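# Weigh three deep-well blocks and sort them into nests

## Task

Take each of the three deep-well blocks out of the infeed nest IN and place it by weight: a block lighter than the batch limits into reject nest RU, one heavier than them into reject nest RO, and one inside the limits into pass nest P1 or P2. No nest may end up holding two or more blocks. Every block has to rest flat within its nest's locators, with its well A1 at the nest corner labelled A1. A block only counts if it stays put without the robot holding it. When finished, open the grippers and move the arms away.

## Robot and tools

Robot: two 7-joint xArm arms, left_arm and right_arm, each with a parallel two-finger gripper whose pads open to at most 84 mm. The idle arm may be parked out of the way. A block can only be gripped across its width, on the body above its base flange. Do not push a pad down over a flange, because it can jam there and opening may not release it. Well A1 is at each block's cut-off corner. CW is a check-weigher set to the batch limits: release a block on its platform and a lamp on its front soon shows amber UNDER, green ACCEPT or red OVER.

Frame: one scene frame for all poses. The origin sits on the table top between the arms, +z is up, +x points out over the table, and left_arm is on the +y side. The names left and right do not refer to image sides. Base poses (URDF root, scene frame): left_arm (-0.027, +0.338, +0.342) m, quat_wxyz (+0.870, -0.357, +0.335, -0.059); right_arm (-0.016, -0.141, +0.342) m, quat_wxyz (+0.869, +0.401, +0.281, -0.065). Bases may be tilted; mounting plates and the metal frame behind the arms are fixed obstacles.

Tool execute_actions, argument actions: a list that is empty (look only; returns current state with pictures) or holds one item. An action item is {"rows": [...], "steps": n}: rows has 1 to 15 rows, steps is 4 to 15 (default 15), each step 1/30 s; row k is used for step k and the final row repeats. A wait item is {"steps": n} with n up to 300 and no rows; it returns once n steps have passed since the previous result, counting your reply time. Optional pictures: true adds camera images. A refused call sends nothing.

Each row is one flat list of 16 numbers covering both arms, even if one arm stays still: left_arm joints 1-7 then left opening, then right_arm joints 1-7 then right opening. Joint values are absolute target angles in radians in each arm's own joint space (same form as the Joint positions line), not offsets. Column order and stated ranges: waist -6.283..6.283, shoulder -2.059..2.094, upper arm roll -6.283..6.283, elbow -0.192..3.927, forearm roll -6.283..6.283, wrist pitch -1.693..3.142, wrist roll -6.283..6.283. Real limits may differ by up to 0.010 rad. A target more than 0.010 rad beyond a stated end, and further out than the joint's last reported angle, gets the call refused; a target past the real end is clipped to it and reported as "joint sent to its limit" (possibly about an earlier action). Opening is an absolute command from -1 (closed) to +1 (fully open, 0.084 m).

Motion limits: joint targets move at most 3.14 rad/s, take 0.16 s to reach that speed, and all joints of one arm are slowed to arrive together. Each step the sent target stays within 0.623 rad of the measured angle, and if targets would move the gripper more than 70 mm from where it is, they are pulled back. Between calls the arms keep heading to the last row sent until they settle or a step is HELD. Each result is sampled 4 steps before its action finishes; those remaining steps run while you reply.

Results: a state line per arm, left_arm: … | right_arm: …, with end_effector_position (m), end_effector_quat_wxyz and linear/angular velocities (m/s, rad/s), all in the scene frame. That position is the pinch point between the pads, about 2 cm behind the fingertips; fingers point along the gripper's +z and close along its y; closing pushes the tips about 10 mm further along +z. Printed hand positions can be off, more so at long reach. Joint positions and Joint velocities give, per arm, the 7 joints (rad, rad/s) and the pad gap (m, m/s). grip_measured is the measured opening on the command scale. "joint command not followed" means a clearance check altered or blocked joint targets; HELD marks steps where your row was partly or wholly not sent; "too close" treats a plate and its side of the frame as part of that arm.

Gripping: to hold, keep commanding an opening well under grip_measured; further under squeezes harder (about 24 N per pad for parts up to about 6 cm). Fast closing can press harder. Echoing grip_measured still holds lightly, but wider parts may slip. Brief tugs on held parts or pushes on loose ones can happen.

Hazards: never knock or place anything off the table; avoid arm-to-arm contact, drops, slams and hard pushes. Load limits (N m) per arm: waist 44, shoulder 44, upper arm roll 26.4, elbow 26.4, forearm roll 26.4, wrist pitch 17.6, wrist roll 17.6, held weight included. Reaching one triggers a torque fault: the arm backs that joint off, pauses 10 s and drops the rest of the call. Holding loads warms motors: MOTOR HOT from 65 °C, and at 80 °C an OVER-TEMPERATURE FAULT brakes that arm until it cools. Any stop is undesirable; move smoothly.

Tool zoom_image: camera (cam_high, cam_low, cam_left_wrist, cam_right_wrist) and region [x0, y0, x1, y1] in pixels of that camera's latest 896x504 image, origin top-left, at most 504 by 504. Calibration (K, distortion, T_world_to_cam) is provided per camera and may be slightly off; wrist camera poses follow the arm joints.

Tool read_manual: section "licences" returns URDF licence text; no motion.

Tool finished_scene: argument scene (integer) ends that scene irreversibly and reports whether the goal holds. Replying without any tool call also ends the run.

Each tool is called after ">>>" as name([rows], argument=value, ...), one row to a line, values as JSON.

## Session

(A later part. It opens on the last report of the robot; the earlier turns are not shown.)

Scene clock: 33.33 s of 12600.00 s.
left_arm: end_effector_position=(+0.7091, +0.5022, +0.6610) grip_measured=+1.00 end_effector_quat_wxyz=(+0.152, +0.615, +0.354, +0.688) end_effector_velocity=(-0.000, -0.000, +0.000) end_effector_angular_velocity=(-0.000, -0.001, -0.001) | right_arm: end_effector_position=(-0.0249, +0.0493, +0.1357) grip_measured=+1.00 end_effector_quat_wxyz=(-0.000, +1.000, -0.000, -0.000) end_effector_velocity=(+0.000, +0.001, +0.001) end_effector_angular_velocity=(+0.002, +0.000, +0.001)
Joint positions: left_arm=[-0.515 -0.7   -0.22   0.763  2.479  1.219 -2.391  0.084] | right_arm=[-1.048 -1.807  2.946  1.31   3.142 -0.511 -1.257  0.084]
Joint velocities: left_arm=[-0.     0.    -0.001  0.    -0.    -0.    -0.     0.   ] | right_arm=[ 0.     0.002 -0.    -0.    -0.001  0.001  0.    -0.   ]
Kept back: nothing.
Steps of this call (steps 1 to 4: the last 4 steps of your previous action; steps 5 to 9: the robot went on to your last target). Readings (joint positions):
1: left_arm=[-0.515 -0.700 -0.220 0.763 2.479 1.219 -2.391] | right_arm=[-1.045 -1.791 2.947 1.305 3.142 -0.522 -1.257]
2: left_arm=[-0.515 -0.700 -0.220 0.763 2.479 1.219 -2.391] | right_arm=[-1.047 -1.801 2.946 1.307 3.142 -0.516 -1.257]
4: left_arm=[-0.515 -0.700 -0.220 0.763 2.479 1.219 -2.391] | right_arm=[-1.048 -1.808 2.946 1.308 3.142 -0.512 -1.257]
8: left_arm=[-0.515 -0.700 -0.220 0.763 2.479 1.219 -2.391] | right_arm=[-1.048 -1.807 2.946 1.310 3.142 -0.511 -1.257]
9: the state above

>>> execute_actions([
  {"rows":[[-0.515,-0.7,-0.22,0.763,2.479,1.219,-2.391,1,-1.0483,-1.8074,2.946,1.3096,3.1416,-0.5105,-1.257,0.5]],"steps":9},
])

>>> execute_actions([
  {"rows":[[-0.515,-0.7,-0.22,0.763,2.479,1.219,-2.391,1,-1.022,-1.678,2.951,1.276,3.1416,-0.608,-1.257,0.5]],"steps":10},
])

>>> execute_actions([
  {"rows":[[-0.515,-0.7,-0.22,0.763,2.479,1.219,-2.391,1,-1.316,-1.444,2.435,1.056,3.1416,-0.470,-1.881,0.5]],"steps":15},
])

>>> execute_actions([
  {"rows":[[-0.515,-0.7,-0.22,0.763,2.479,1.219,-2.391,1,-1.6,-1.5,2.35,1.55,3.1416,-0.65,-2.1,0.5]],"steps":15},
])

>>> execute_actions([
  {"rows":[[-0.515,-0.7,-0.22,0.763,2.479,1.219,-2.391,1,-1.983,-1.727,2.217,2.144,3.1416,-0.88,-2.379,0.5]],"steps":15},
])

>>> execute_actions([
  {"steps":12},
])

>>> execute_actions([
  {"rows":[[-0.515,-0.7,-0.22,0.763,2.479,1.219,-2.391,1,-2.09,-1.805,2.1965,2.254,3.1416,-0.861,-2.379,0.5]],"steps":15},
])

>>> execute_actions([
  {"steps":12},
], pictures=true)

Scene clock: 34.03 s of 12600.00 s.
left_arm: end_effector_position=(+0.7091, +0.5022, +0.6610) grip_measured=+1.00 end_effector_quat_wxyz=(+0.152, +0.615, +0.354, +0.688) end_effector_velocity=(-0.000, -0.001, +0.000) end_effector_angular_velocity=(+0.001, -0.000, -0.002) | right_arm: end_effector_position=(-0.0248, +0.0490, +0.1354) grip_measured=+0.96 end_effector_quat_wxyz=(+0.000, +1.000, -0.000, +0.000) end_effector_velocity=(-0.000, -0.000, -0.000) end_effector_angular_velocity=(-0.000, +0.001, -0.002)
Joint positions: left_arm=[-0.515 -0.7   -0.22   0.763  2.479  1.219 -2.391  0.084] | right_arm=[-1.048 -1.807  2.946  1.31   3.142 -0.511 -1.257  0.083]
Joint velocities: left_arm=[ 0.     0.001 -0.001 -0.     0.    -0.    -0.     0.   ] | right_arm=[-0.001  0.     0.    -0.     0.001  0.     0.001 -0.   ]
Steps of this call (steps 1 to 16: the robot went on to your last target; steps 17 to 21: the first 5 steps of this action). Readings (joint positions):
17: left_arm=[-0.515 -0.700 -0.220 0.763 2.479 1.219 -2.391] | right_arm=[-1.048 -1.807 2.946 1.310 3.142 -0.511 -1.257]
18: left_arm=[-0.515 -0.700 -0.220 0.763 2.479 1.219 -2.391] | right_arm=[-1.048 -1.807 2.946 1.310 3.142 -0.511 -1.257]
20: left_arm=[-0.515 -0.700 -0.220 0.763 2.479 1.219 -2.391] | right_arm=[-1.048 -1.807 2.946 1.310 3.142 -0.511 -1.257]
21: the state above

Scene clock: 34.37 s of 12600.00 s.
left_arm: end_effector_position=(+0.7091, +0.5022, +0.6610) grip_measured=+1.00 end_effector_quat_wxyz=(+0.152, +0.615, +0.354, +0.688) end_effector_velocity=(+0.000, +0.001, +0.001) end_effector_angular_velocity=(-0.001, -0.001, +0.002) | right_arm: end_effector_position=(-0.0261, +0.0528, +0.1881) grip_measured=+0.96 end_effector_quat_wxyz=(-0.004, +1.000, +0.000, -0.001) end_effector_velocity=(-0.036, +0.126, +0.243) end_effector_angular_velocity=(+0.342, +0.101, -0.001)
Joint positions: left_arm=[-0.515 -0.7   -0.22   0.763  2.479  1.219 -2.391  0.084] | right_arm=[-1.023 -1.685  2.95   1.282  3.142 -0.599 -1.257  0.083]
Joint velocities: left_arm=[-0.    -0.001 -0.001  0.001 -0.     0.001 -0.     0.   ] | right_arm=[ 0.102  0.502  0.003  0.084 -0.002 -0.24  -0.002 -0.   ]
Steps of this call (steps 1 to 4: the last 4 steps of your previous action; steps 5 to 10: the first 6 steps of this action). Readings (joint positions):
5: left_arm=[-0.515 -0.700 -0.220 0.763 2.479 1.219 -2.391] | right_arm=[-1.048 -1.807 2.946 1.309 3.142 -0.511 -1.257]
6: left_arm=[-0.515 -0.700 -0.220 0.763 2.479 1.219 -2.391] | right_arm=[-1.047 -1.800 2.946 1.306 3.142 -0.519 -1.257]
8: left_arm=[-0.515 -0.700 -0.220 0.763 2.479 1.219 -2.391] | right_arm=[-1.035 -1.743 2.949 1.285 3.142 -0.565 -1.257]
10: the state above

Scene clock: 34.87 s of 12600.00 s.
left_arm: end_effector_position=(+0.7091, +0.5022, +0.6610) grip_measured=+1.00 end_effector_quat_wxyz=(+0.152, +0.615, +0.354, +0.688) end_effector_velocity=(+0.000, +0.000, +0.000) end_effector_angular_velocity=(-0.001, +0.000, -0.000) | right_arm: end_effector_position=(+0.1279, +0.0447, +0.1893) grip_measured=+0.96 end_effector_quat_wxyz=(-0.013, +1.000, +0.001, +0.004) end_effector_velocity=(+0.500, -0.155, -0.045) end_effector_angular_velocity=(-0.046, -0.010, -0.062)
Joint positions: left_arm=[-0.515 -0.7   -0.22   0.763  2.479  1.219 -2.391  0.084] | right_arm=[-1.205 -1.535  2.631  1.141  3.141 -0.522 -1.641  0.083]
Joint velocities: left_arm=[-0.    -0.001  0.001  0.001 -0.    -0.002 -0.     0.   ] | right_arm=[-0.61   0.493 -1.083 -0.453 -0.004  0.276 -1.283  0.   ]
Steps of this call (steps 1 to 4: the last 4 steps of your previous action; steps 5 to 15: the first 11 steps of this action). Readings (joint positions):
5: left_arm=[-0.515 -0.700 -0.220 0.763 2.479 1.219 -2.391] | right_arm=[-1.023 -1.678 2.950 1.275 3.142 -0.607 -1.258]
6: left_arm=[-0.515 -0.700 -0.220 0.763 2.479 1.219 -2.391] | right_arm=[-1.027 -1.676 2.946 1.270 3.142 -0.603 -1.269]
8: left_arm=[-0.515 -0.700 -0.220 0.763 2.479 1.219 -2.391] | right_arm=[-1.058 -1.652 2.897 1.247 3.143 -0.586 -1.339]
12: left_arm=[-0.515 -0.700 -0.220 0.763 2.479 1.219 -2.391] | right_arm=[-1.144 -1.583 2.738 1.186 3.141 -0.549 -1.512]
15: the state above

Scene clock: 35.37 s of 12600.00 s.
left_arm: end_effector_position=(+0.7091, +0.5022, +0.6610) grip_measured=+1.00 end_effector_quat_wxyz=(+0.152, +0.615, +0.354, +0.688) end_effector_velocity=(-0.000, +0.000, +0.000) end_effector_angular_velocity=(+0.000, -0.000, +0.001) | right_arm: end_effector_position=(+0.3064, +0.0845, +0.1816) grip_measured=+0.96 end_effector_quat_wxyz=(-0.045, +0.999, +0.005, -0.006) end_effector_velocity=(+0.334, +0.134, +0.020) end_effector_angular_velocity=(+0.205, -0.117, -0.031)
Joint positions: left_arm=[-0.515 -0.7   -0.22   0.763  2.479  1.219 -2.391  0.084] | right_arm=[-1.569 -1.494  2.361  1.496  3.142 -0.629 -2.074  0.083]
Joint velocities: left_arm=[-0.    -0.001 -0.    -0.001  0.     0.001  0.     0.   ] | right_arm=[-0.635 -0.087 -0.283  1.118 -0.01  -0.374 -0.485  0.   ]
Steps of this call (steps 1 to 4: the last 4 steps of your previous action; steps 5 to 15: the first 11 steps of this action). Readings (joint positions):
5: left_arm=[-0.515 -0.700 -0.220 0.763 2.479 1.219 -2.391] | right_arm=[-1.301 -1.458 2.462 1.069 3.141 -0.479 -1.842]
6: left_arm=[-0.515 -0.700 -0.220 0.763 2.479 1.219 -2.391] | right_arm=[-1.319 -1.452 2.443 1.068 3.141 -0.480 -1.868]
8: left_arm=[-0.515 -0.700 -0.220 0.763 2.479 1.219 -2.391] | right_arm=[-1.373 -1.459 2.428 1.119 3.141 -0.503 -1.915]
12: left_arm=[-0.515 -0.700 -0.220 0.763 2.479 1.219 -2.391] | right_arm=[-1.488 -1.482 2.393 1.349 3.142 -0.578 -2.009]
15: the state above

Scene clock: 35.87 s of 12600.00 s.
left_arm: end_effector_position=(+0.7091, +0.5022, +0.6610) grip_measured=+1.00 end_effector_quat_wxyz=(+0.152, +0.615, +0.354, +0.688) end_effector_velocity=(+0.000, +0.001, -0.000) end_effector_angular_velocity=(-0.000, +0.000, +0.002) | right_arm: end_effector_position=(+0.4135, +0.0889, +0.1140) grip_measured=+0.96 end_effector_quat_wxyz=(-0.002, +0.997, +0.073, +0.000) end_effector_velocity=(+0.111, -0.055, -0.187) end_effector_angular_velocity=(-0.251, +0.049, +0.384)
Joint positions: left_arm=[-0.515 -0.7   -0.22   0.763  2.479  1.219 -2.391  0.084] | right_arm=[-1.953 -1.707  2.226  2.087  3.141 -0.857 -2.352  0.083]
Joint velocities: left_arm=[ 0.    -0.     0.001  0.001  0.     0.     0.     0.   ] | right_arm=[-0.804 -0.47  -0.264  1.129  0.    -0.443 -0.541 -0.   ]
Steps of this call (steps 1 to 4: the last 4 steps of your previous action; steps 5 to 15: the first 11 steps of this action). Readings (joint positions):
5: left_arm=[-0.515 -0.700 -0.220 0.763 2.479 1.219 -2.391] | right_arm=[-1.600 -1.500 2.350 1.548 3.142 -0.650 -2.100]
6: left_arm=[-0.515 -0.700 -0.220 0.763 2.479 1.219 -2.391] | right_arm=[-1.605 -1.504 2.351 1.558 3.142 -0.655 -2.105]
8: left_arm=[-0.515 -0.700 -0.220 0.763 2.479 1.219 -2.391] | right_arm=[-1.648 -1.532 2.339 1.632 3.143 -0.685 -2.140]
12: left_arm=[-0.515 -0.700 -0.220 0.763 2.479 1.219 -2.391] | right_arm=[-1.833 -1.638 2.268 1.912 3.141 -0.790 -2.270]
15: the state above

Scene clock: 36.27 s of 12600.00 s.
left_arm: end_effector_position=(+0.7091, +0.5022, +0.6610) grip_measured=+1.00 end_effector_quat_wxyz=(+0.152, +0.615, +0.354, +0.688) end_effector_velocity=(+0.000, -0.000, +0.001) end_effector_angular_velocity=(-0.000, -0.001, -0.001) | right_arm: end_effector_position=(+0.4183, +0.0911, +0.1107) grip_measured=+0.96 end_effector_quat_wxyz=(-0.000, +0.996, +0.084, +0.001) end_effector_velocity=(-0.003, -0.006, -0.008) end_effector_angular_velocity=(-0.013, +0.011, -0.003)
Joint positions: left_arm=[-0.515 -0.7   -0.22   0.763  2.479  1.219 -2.391  0.084] | right_arm=[-1.982 -1.727  2.217  2.143  3.142 -0.88  -2.379  0.083]
Joint velocities: left_arm=[-0.     0.001 -0.001  0.001 -0.    -0.001  0.     0.   ] | right_arm=[-0.013 -0.006 -0.003 -0.003  0.001  0.    -0.001 -0.   ]
Kept back: nothing.
Steps of this call (steps 1 to 4: the last 4 steps of your previous action; steps 5 to 12: the robot went on to your last target). Readings (joint positions):
1: left_arm=[-0.515 -0.700 -0.220 0.763 2.479 1.219 -2.391] | right_arm=[-1.973 -1.719 2.219 2.116 3.141 -0.868 -2.366]
2: left_arm=[-0.515 -0.700 -0.220 0.763 2.479 1.219 -2.391] | right_arm=[-1.983 -1.725 2.217 2.129 3.141 -0.874 -2.373]
4: left_arm=[-0.515 -0.700 -0.220 0.763 2.479 1.219 -2.391] | right_arm=[-1.984 -1.728 2.218 2.139 3.142 -0.879 -2.377]
8: left_arm=[-0.515 -0.700 -0.220 0.763 2.479 1.219 -2.391] | right_arm=[-1.980 -1.726 2.218 2.144 3.142 -0.880 -2.379]
12: the state above

Scene clock: 36.63 s of 12600.00 s.
left_arm: end_effector_position=(+0.7091, +0.5022, +0.6610) grip_measured=+1.00 end_effector_quat_wxyz=(+0.152, +0.615, +0.354, +0.688) end_effector_velocity=(+0.000, -0.001, -0.000) end_effector_angular_velocity=(+0.000, +0.000, -0.001) | right_arm: end_effector_position=(+0.4173, +0.0902, +0.0651) grip_measured=+0.96 end_effector_quat_wxyz=(+0.000, +0.996, +0.085, -0.000) end_effector_velocity=(+0.054, +0.040, +0.061) end_effector_angular_velocity=(+0.106, -0.115, -0.011)
Joint positions: left_arm=[-0.515 -0.7   -0.22   0.763  2.479  1.219 -2.391  0.084] | right_arm=[-2.09  -1.805  2.197  2.254  3.142 -0.861 -2.379  0.083]
Joint velocities: left_arm=[-0.     0.001 -0.001  0.    -0.     0.001  0.     0.   ] | right_arm=[ 0.063  0.056 -0.014  0.072 -0.003 -0.001 -0.001  0.   ]
Steps of this call (steps 1 to 11: the first 11 steps of this action). Readings (joint positions):
1: left_arm=[-0.515 -0.700 -0.220 0.763 2.479 1.219 -2.391] | right_arm=[-1.983 -1.727 2.217 2.144 3.142 -0.880 -2.379]
2: left_arm=[-0.515 -0.700 -0.220 0.763 2.479 1.219 -2.391] | right_arm=[-1.990 -1.733 2.215 2.156 3.142 -0.877 -2.379]
4: left_arm=[-0.515 -0.700 -0.220 0.763 2.479 1.219 -2.391] | right_arm=[-2.041 -1.769 2.204 2.217 3.142 -0.868 -2.379]
8: left_arm=[-0.515 -0.700 -0.220 0.763 2.479 1.219 -2.391] | right_arm=[-2.096 -1.810 2.198 2.244 3.142 -0.861 -2.379]
11: the state above

Scene clock: 37.03 s of 12600.00 s.
left_arm: end_effector_position=(+0.7091, +0.5022, +0.6610) grip_measured=+1.00 end_effector_quat_wxyz=(+0.152, +0.615, +0.354, +0.688) end_effector_velocity=(-0.000, -0.001, -0.000) end_effector_angular_velocity=(+0.000, +0.000, -0.002) | right_arm: end_effector_position=(+0.4175, +0.0900, +0.0651) grip_measured=+0.96 end_effector_quat_wxyz=(+0.000, +0.996, +0.084, -0.000) end_effector_velocity=(+0.001, +0.001, +0.001) end_effector_angular_velocity=(+0.002, -0.002, +0.001)
Joint positions: left_arm=[-0.515 -0.7   -0.22   0.763  2.479  1.219 -2.391  0.084] | right_arm=[-2.09  -1.805  2.197  2.254  3.142 -0.861 -2.379  0.083]
Joint velocities: left_arm=[-0.     0.001 -0.001 -0.001 -0.    -0.001  0.     0.   ] | right_arm=[ 0.001  0.     0.     0.001 -0.     0.    -0.001  0.   ]
Kept back: nothing.
Steps of this call (steps 1 to 4: the last 4 steps of your previous action; steps 5 to 12: the robot went on to your last target). Readings (joint positions):
1: left_arm=[-0.515 -0.700 -0.220 0.763 2.479 1.219 -2.391] | right_arm=[-2.088 -1.804 2.196 2.256 3.142 -0.861 -2.379]
2: left_arm=[-0.515 -0.700 -0.220 0.763 2.479 1.219 -2.391] | right_arm=[-2.087 -1.803 2.196 2.256 3.142 -0.861 -2.379]
4: left_arm=[-0.515 -0.700 -0.220 0.763 2.479 1.219 -2.391] | right_arm=[-2.088 -1.803 2.196 2.255 3.142 -0.861 -2.379]
8: left_arm=[-0.515 -0.700 -0.220 0.763 2.479 1.219 -2.391] | right_arm=[-2.090 -1.805 2.197 2.254 3.142 -0.861 -2.379]
12: the state above
camera_calibration (this result's frames):
cam_left_wrist: T_world_to_cam=[[0.229036, -0.699537, 0.676898, -0.230024], [0.18354, -0.651875, -0.73578, 0.751479], [0.955958, 0.292757, -0.02091, -0.679362], [0, 0, 0, 1]] pos_world=[0.564199, 0.527849, 0.694421]
cam_right_wrist: T_world_to_cam=[[0.179547, -0.983683, -0.0114457, 0.0473251], [-0.98372, -0.17962, 0.00568431, 0.491019], [-0.00764744, 0.0102387, -0.999918, 0.196756], [0, 0, 0, 1]] pos_world=[0.476033, 0.132735, 0.194491]

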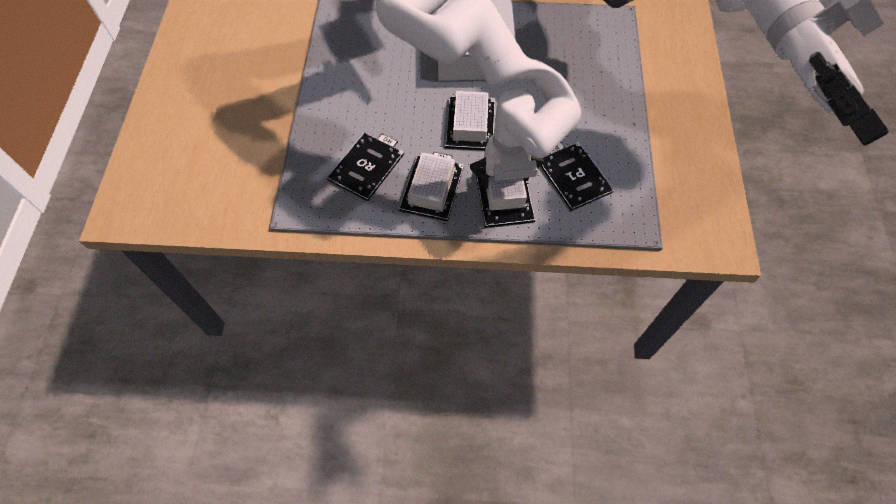

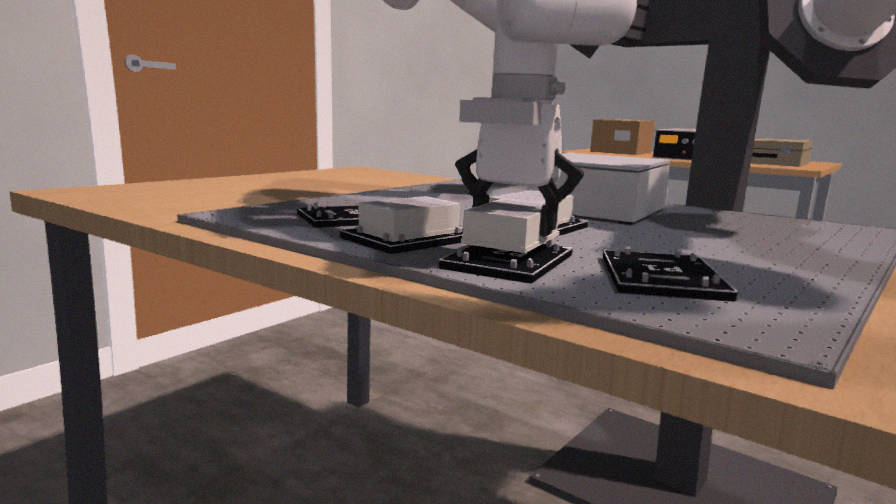

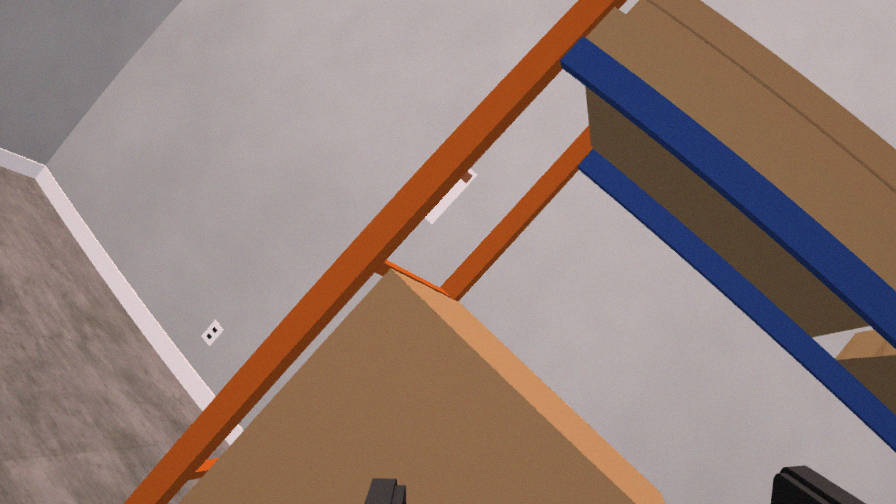

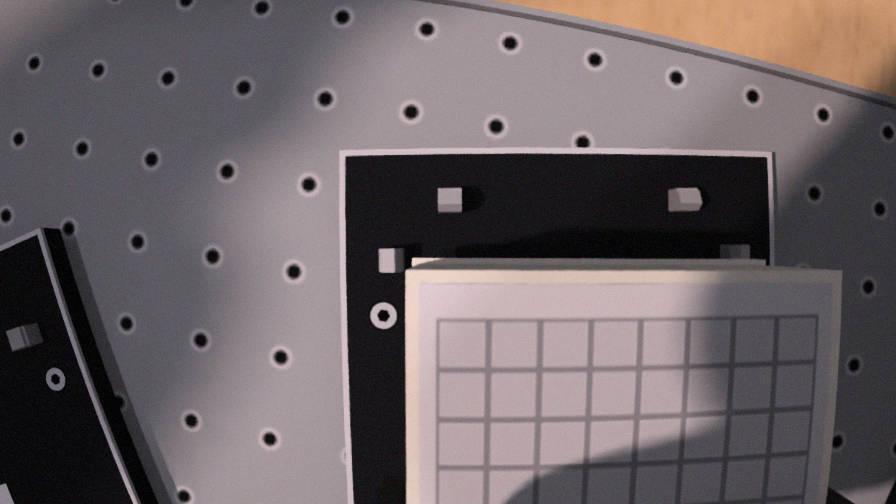

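>>> execute_actions([
  {"rows":[[-0.515,-0.7,-0.22,0.763,2.479,1.219,-2.391,1,-2.13,-1.825,2.185,2.34,3.1416,-0.90,-2.39,0.5],[-0.515,-0.7,-0.22,0.763,2.479,1.219,-2.391,1,-2.13,-1.825,2.185,2.34,3.1416,-0.90,-2.39,0.5],[-0.515,-0.7,-0.22,0.763,2.479,1.219,-2.391,1,-2.13,-1.825,2.185,2.34,3.1416,-0.90,-2.39,0.5],[-0.515,-0.7,-0.22,0.763,2.479,1.219,-2.391,1,-2.13,-1.825,2.185,2.34,3.1416,-0.90,-2.39,0.5],[-0.515,-0.7,-0.22,0.763,2.479,1.219,-2.391,1,-2.1773,-1.8491,2.173,2.4281,3.1416,-0.9402,-2.40,0.5]],"steps":15},
])

>>> execute_actions([
  {"steps":12},
], pictures=true)

Scene clock: 37.87 s of 12600.00 s.
left_arm: end_effector_position=(+0.7091, +0.5022, +0.6610) grip_measured=+1.00 end_effector_quat_wxyz=(+0.152, +0.615, +0.354, +0.688) end_effector_velocity=(+0.000, +0.000, -0.000) end_effector_angular_velocity=(-0.000, +0.001, +0.000) | right_arm: end_effector_position=(+0.4289, +0.0937, +0.0611) grip_measured=+0.96 end_effector_quat_wxyz=(+0.001, +0.996, +0.088, -0.001) end_effector_velocity=(-0.007, +0.001, -0.003) end_effector_angular_velocity=(-0.010, +0.017, +0.011)
Joint positions: left_arm=[-0.515 -0.7   -0.22   0.763  2.479  1.219 -2.391  0.084] | right_arm=[-2.178 -1.849  2.173  2.425  3.142 -0.939 -2.4    0.083]
Joint velocities: left_arm=[ 0.    -0.001  0.001  0.    -0.    -0.001 -0.     0.   ] | right_arm=[-0.026 -0.022  0.     0.05   0.001 -0.034 -0.007  0.   ]
Steps of this call (steps 1 to 14: the robot went on to your last target; steps 15 to 25: the first 11 steps of this action). Readings (joint positions):
15: left_arm=[-0.515 -0.700 -0.220 0.763 2.479 1.219 -2.391] | right_arm=[-2.090 -1.805 2.196 2.255 3.142 -0.862 -2.379]
16: left_arm=[-0.515 -0.700 -0.220 0.763 2.479 1.219 -2.391] | right_arm=[-2.095 -1.808 2.195 2.265 3.142 -0.867 -2.381]
18: left_arm=[-0.515 -0.700 -0.220 0.763 2.479 1.219 -2.391] | right_arm=[-2.116 -1.819 2.189 2.312 3.142 -0.887 -2.386]
22: left_arm=[-0.515 -0.700 -0.220 0.763 2.479 1.219 -2.391] | right_arm=[-2.162 -1.841 2.177 2.401 3.142 -0.927 -2.397]
25: the state above

Scene clock: 38.27 s of 12600.00 s.
left_arm: end_effector_position=(+0.7091, +0.5022, +0.6610) grip_measured=+1.00 end_effector_quat_wxyz=(+0.152, +0.615, +0.354, +0.688) end_effector_velocity=(-0.000, -0.000, -0.000) end_effector_angular_velocity=(+0.000, +0.000, -0.001) | right_arm: end_effector_position=(+0.4293, +0.0946, +0.0621) grip_measured=+0.96 end_effector_quat_wxyz=(+0.000, +0.996, +0.089, -0.000) end_effector_velocity=(+0.001, -0.000, +0.000) end_effector_angular_velocity=(-0.001, -0.002, +0.000)
Joint positions: left_arm=[-0.515 -0.7   -0.22   0.763  2.479  1.219 -2.391  0.084] | right_arm=[-2.177 -1.849  2.173  2.428  3.142 -0.94  -2.4    0.083]
Joint velocities: left_arm=[-0.     0.     0.    -0.001  0.    -0.    -0.     0.   ] | right_arm=[ 0.    -0.001 -0.002  0.001 -0.    -0.     0.     0.   ]
Kept back: nothing.
Steps of this call (steps 1 to 4: the last 4 steps of your previous action; steps 5 to 12: the robot went on to your last target). Readings (joint positions):
1: left_arm=[-0.515 -0.700 -0.220 0.763 2.479 1.219 -2.391] | right_arm=[-2.178 -1.849 2.173 2.426 3.142 -0.939 -2.400]
2: left_arm=[-0.515 -0.700 -0.220 0.763 2.479 1.219 -2.391] | right_arm=[-2.178 -1.849 2.173 2.427 3.142 -0.940 -2.400]
4: left_arm=[-0.515 -0.700 -0.220 0.763 2.479 1.219 -2.391] | right_arm=[-2.177 -1.849 2.173 2.428 3.142 -0.940 -2.400]
8: left_arm=[-0.515 -0.700 -0.220 0.763 2.479 1.219 -2.391] | right_arm=[-2.177 -1.849 2.173 2.428 3.142 -0.940 -2.400]
12: the state above
camera_calibration (this result's frames):
cam_left_wrist: T_world_to_cam=[[0.229036, -0.699537, 0.676898, -0.230024], [0.18354, -0.651876, -0.73578, 0.751479], [0.955958, 0.292757, -0.02091, -0.679362], [0, 0, 0, 1]] pos_world=[0.564199, 0.527849, 0.694421]
cam_right_wrist: T_world_to_cam=[[0.187748, -0.982146, -0.0118215, 0.0460663], [-0.982185, -0.187825, 0.00579309, 0.503581], [-0.00791003, 0.0105232, -0.999913, 0.193873], [0, 0, 0, 1]] pos_world=[0.487494, 0.137789, 0.191484]

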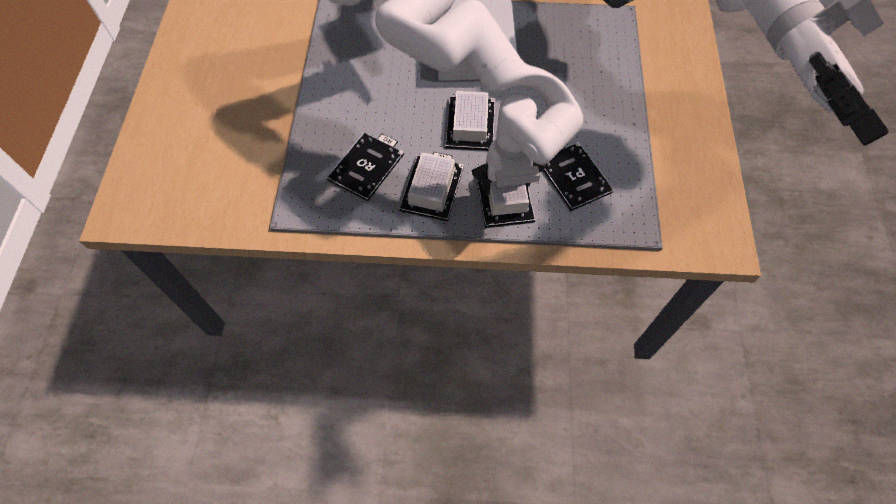

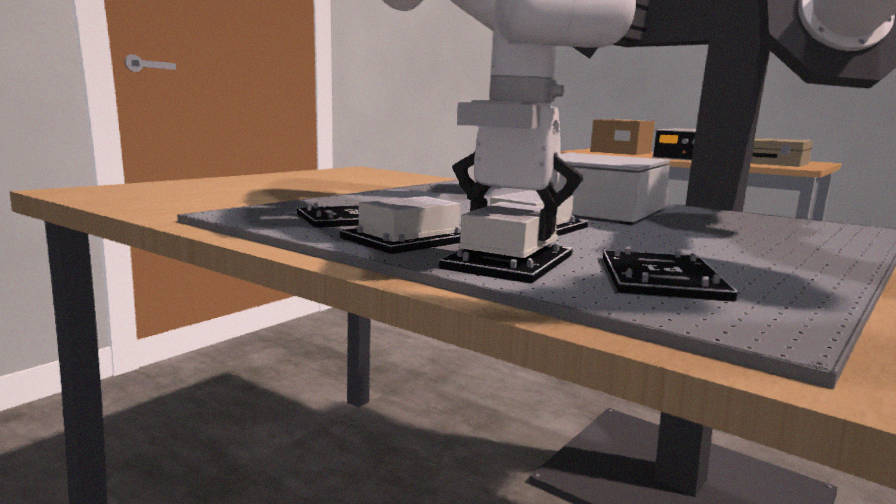

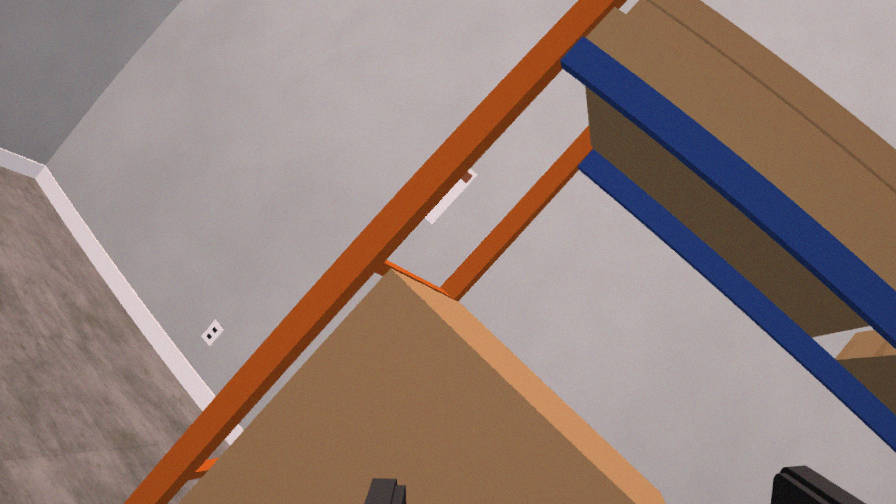

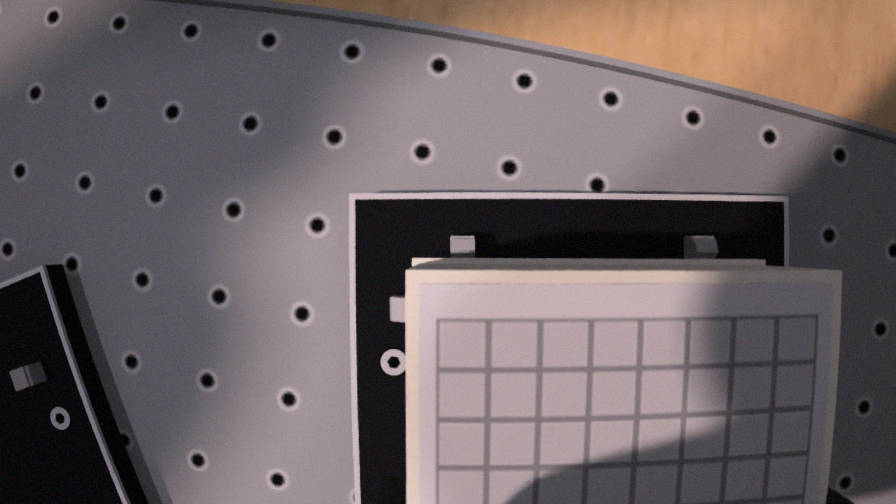

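>>> execute_actions([
  {"rows":[[-0.515,-0.7,-0.22,0.763,2.479,1.219,-2.391,1,-2.192,-1.858,2.1687,2.449,3.1416,-0.944,-2.40,0.5],[-0.515,-0.7,-0.22,0.763,2.479,1.219,-2.391,1,-2.192,-1.858,2.1687,2.449,3.1416,-0.944,-2.40,0.5],[-0.515,-0.7,-0.22,0.763,2.479,1.219,-2.391,1,-2.192,-1.858,2.1687,2.449,3.1416,-0.944,-2.40,0.5],[-0.515,-0.7,-0.22,0.763,2.479,1.219,-2.391,1,-2.2078,-1.868,2.1643,2.4708,3.1416,-0.9484,-2.40,0.5],[-0.515,-0.7,-0.22,0.763,2.479,1.219,-2.391,1,-2.2078,-1.868,2.1643,2.4708,3.1416,-0.9484,-2.40,0.5],[-0.515,-0.7,-0.22,0.763,2.479,1.219,-2.391,1,-2.2078,-1.868,2.1643,2.4708,3.1416,-0.9484,-2.40,0.5],[-0.515,-0.7,-0.22,0.763,2.479,1.219,-2.391,1,-2.224,-1.8785,2.1595,2.496,3.1416,-0.9545,-2.40,0.5],[-0.515,-0.7,-0.22,0.763,2.479,1.219,-2.391,1,-2.224,-1.8785,2.1595,2.496,3.1416,-0.9545,-2.40,0.5],[-0.515,-0.7,-0.22,0.763,2.479,1.219,-2.391,1,-2.224,-1.8785,2.1595,2.496,3.1416,-0.9545,-2.40,0.5],[-0.515,-0.7,-0.22,0.763,2.479,1.219,-2.391,1,-2.240,-1.8888,2.1546,2.520,3.1416,-0.9605,-2.40,0.5]],"steps":15},
])

>>> execute_actions([
  {"steps":12},
], pictures=true)

Scene clock: 39.10 s of 12600.00 s.
left_arm: end_effector_position=(+0.7091, +0.5022, +0.6610) grip_measured=+1.00 end_effector_quat_wxyz=(+0.152, +0.615, +0.354, +0.688) end_effector_velocity=(-0.000, -0.001, +0.000) end_effector_angular_velocity=(+0.000, -0.000, -0.001) | right_arm: end_effector_position=(+0.4292, +0.0941, +0.0500) grip_measured=+0.96 end_effector_quat_wxyz=(+0.001, +0.996, +0.089, -0.001) end_effector_velocity=(+0.002, +0.001, -0.032) end_effector_angular_velocity=(-0.004, -0.001, +0.002)
Joint positions: left_arm=[-0.515 -0.7   -0.22   0.763  2.479  1.219 -2.391  0.084] | right_arm=[-2.228 -1.881  2.159  2.501  3.141 -0.957 -2.401  0.083]
Joint velocities: left_arm=[ 0.     0.001 -0.001 -0.    -0.     0.001  0.     0.   ] | right_arm=[-0.183 -0.117 -0.059  0.3    0.    -0.093 -0.002  0.   ]
Steps of this call (steps 1 to 14: the robot went on to your last target; steps 15 to 25: the first 11 steps of this action). Readings (joint positions):
15: left_arm=[-0.515 -0.700 -0.220 0.763 2.479 1.219 -2.391] | right_arm=[-2.178 -1.849 2.173 2.429 3.142 -0.940 -2.400]
16: left_arm=[-0.515 -0.700 -0.220 0.763 2.479 1.219 -2.391] | right_arm=[-2.181 -1.852 2.172 2.435 3.142 -0.942 -2.400]
18: left_arm=[-0.515 -0.700 -0.220 0.763 2.479 1.219 -2.391] | right_arm=[-2.190 -1.857 2.169 2.447 3.142 -0.944 -2.400]
22: left_arm=[-0.515 -0.700 -0.220 0.763 2.479 1.219 -2.391] | right_arm=[-2.211 -1.871 2.164 2.476 3.142 -0.951 -2.400]
25: the state above

Scene clock: 39.50 s of 12600.00 s.
left_arm: end_effector_position=(+0.7091, +0.5022, +0.6610) grip_measured=+1.00 end_effector_quat_wxyz=(+0.152, +0.615, +0.354, +0.688) end_effector_velocity=(-0.000, +0.001, +0.001) end_effector_angular_velocity=(-0.000, -0.002, +0.001) | right_arm: end_effector_position=(+0.4297, +0.0942, +0.0479) grip_measured=+0.97 end_effector_quat_wxyz=(+0.000, +0.996, +0.088, -0.000) end_effector_velocity=(+0.002, +0.000, -0.002) end_effector_angular_velocity=(+0.003, -0.006, -0.001)
Joint positions: left_arm=[-0.515 -0.7   -0.22   0.763  2.479  1.219 -2.391  0.084] | right_arm=[-2.239 -1.888  2.154  2.52   3.142 -0.961 -2.4    0.083]
Joint velocities: left_arm=[-0.    -0.002 -0.001 -0.001 -0.    -0.    -0.     0.   ] | right_arm=[-0.003 -0.002 -0.003  0.001 -0.001  0.009  0.002 -0.   ]
Kept back: nothing.
Steps of this call (steps 1 to 4: the last 4 steps of your previous action; steps 5 to 12: the robot went on to your last target). Readings (joint positions):
1: left_arm=[-0.515 -0.700 -0.220 0.763 2.479 1.219 -2.391] | right_arm=[-2.233 -1.885 2.157 2.510 3.141 -0.959 -2.400]
2: left_arm=[-0.515 -0.700 -0.220 0.763 2.479 1.219 -2.391] | right_arm=[-2.236 -1.887 2.156 2.515 3.142 -0.962 -2.400]
4: left_arm=[-0.515 -0.700 -0.220 0.763 2.479 1.219 -2.391] | right_arm=[-2.238 -1.888 2.155 2.519 3.142 -0.964 -2.400]
8: left_arm=[-0.515 -0.700 -0.220 0.763 2.479 1.219 -2.391] | right_arm=[-2.239 -1.888 2.155 2.520 3.142 -0.963 -2.400]
12: the state above
camera_calibration (this result's frames):
cam_left_wrist: T_world_to_cam=[[0.229036, -0.699537, 0.676898, -0.230024], [0.183539, -0.651875, -0.73578, 0.751479], [0.955958, 0.292757, -0.0209101, -0.679362], [0, 0, 0, 1]] pos_world=[0.564199, 0.527849, 0.694421]
cam_right_wrist: T_world_to_cam=[[0.186889, -0.982316, -0.0112808, 0.0458148], [-0.982349, -0.186964, 0.00596074, 0.503971], [-0.00796444, 0.00996773, -0.999919, 0.179687], [0, 0, 0, 1]] pos_world=[0.487945, 0.137438, 0.177186]

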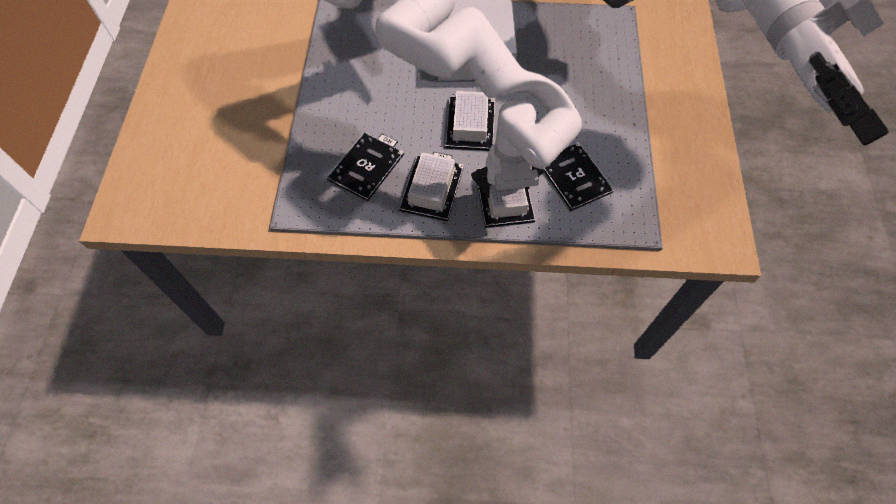

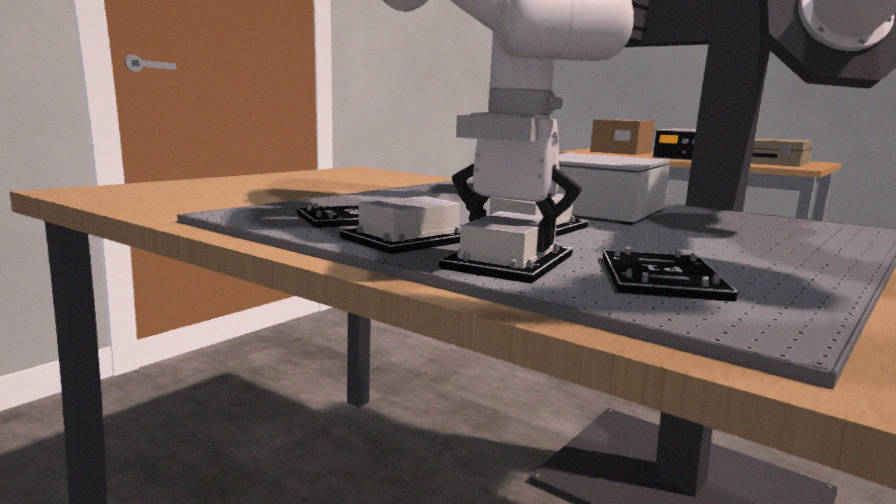

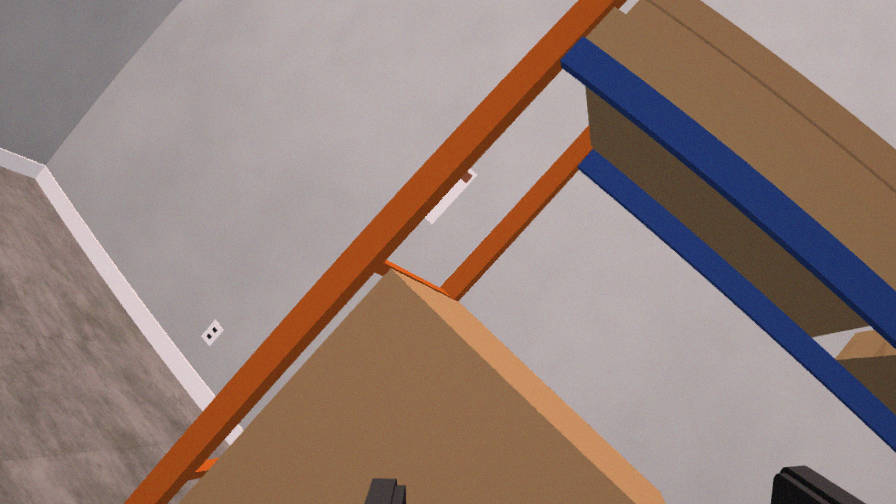

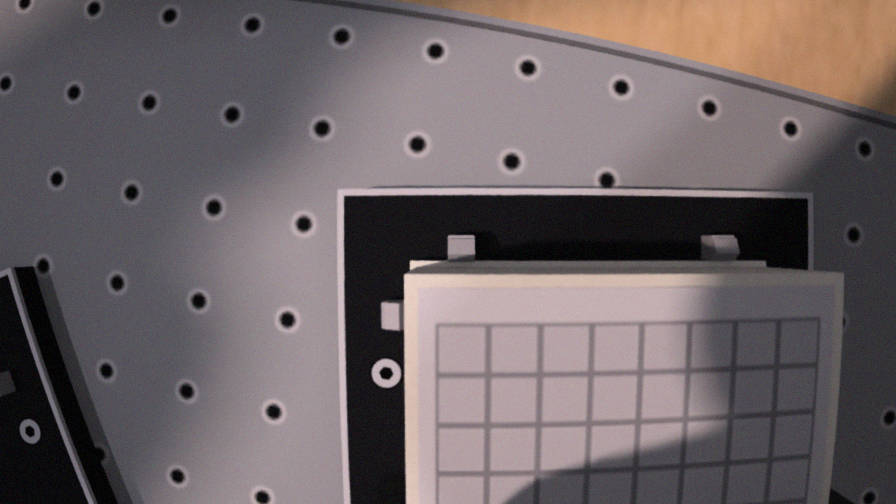

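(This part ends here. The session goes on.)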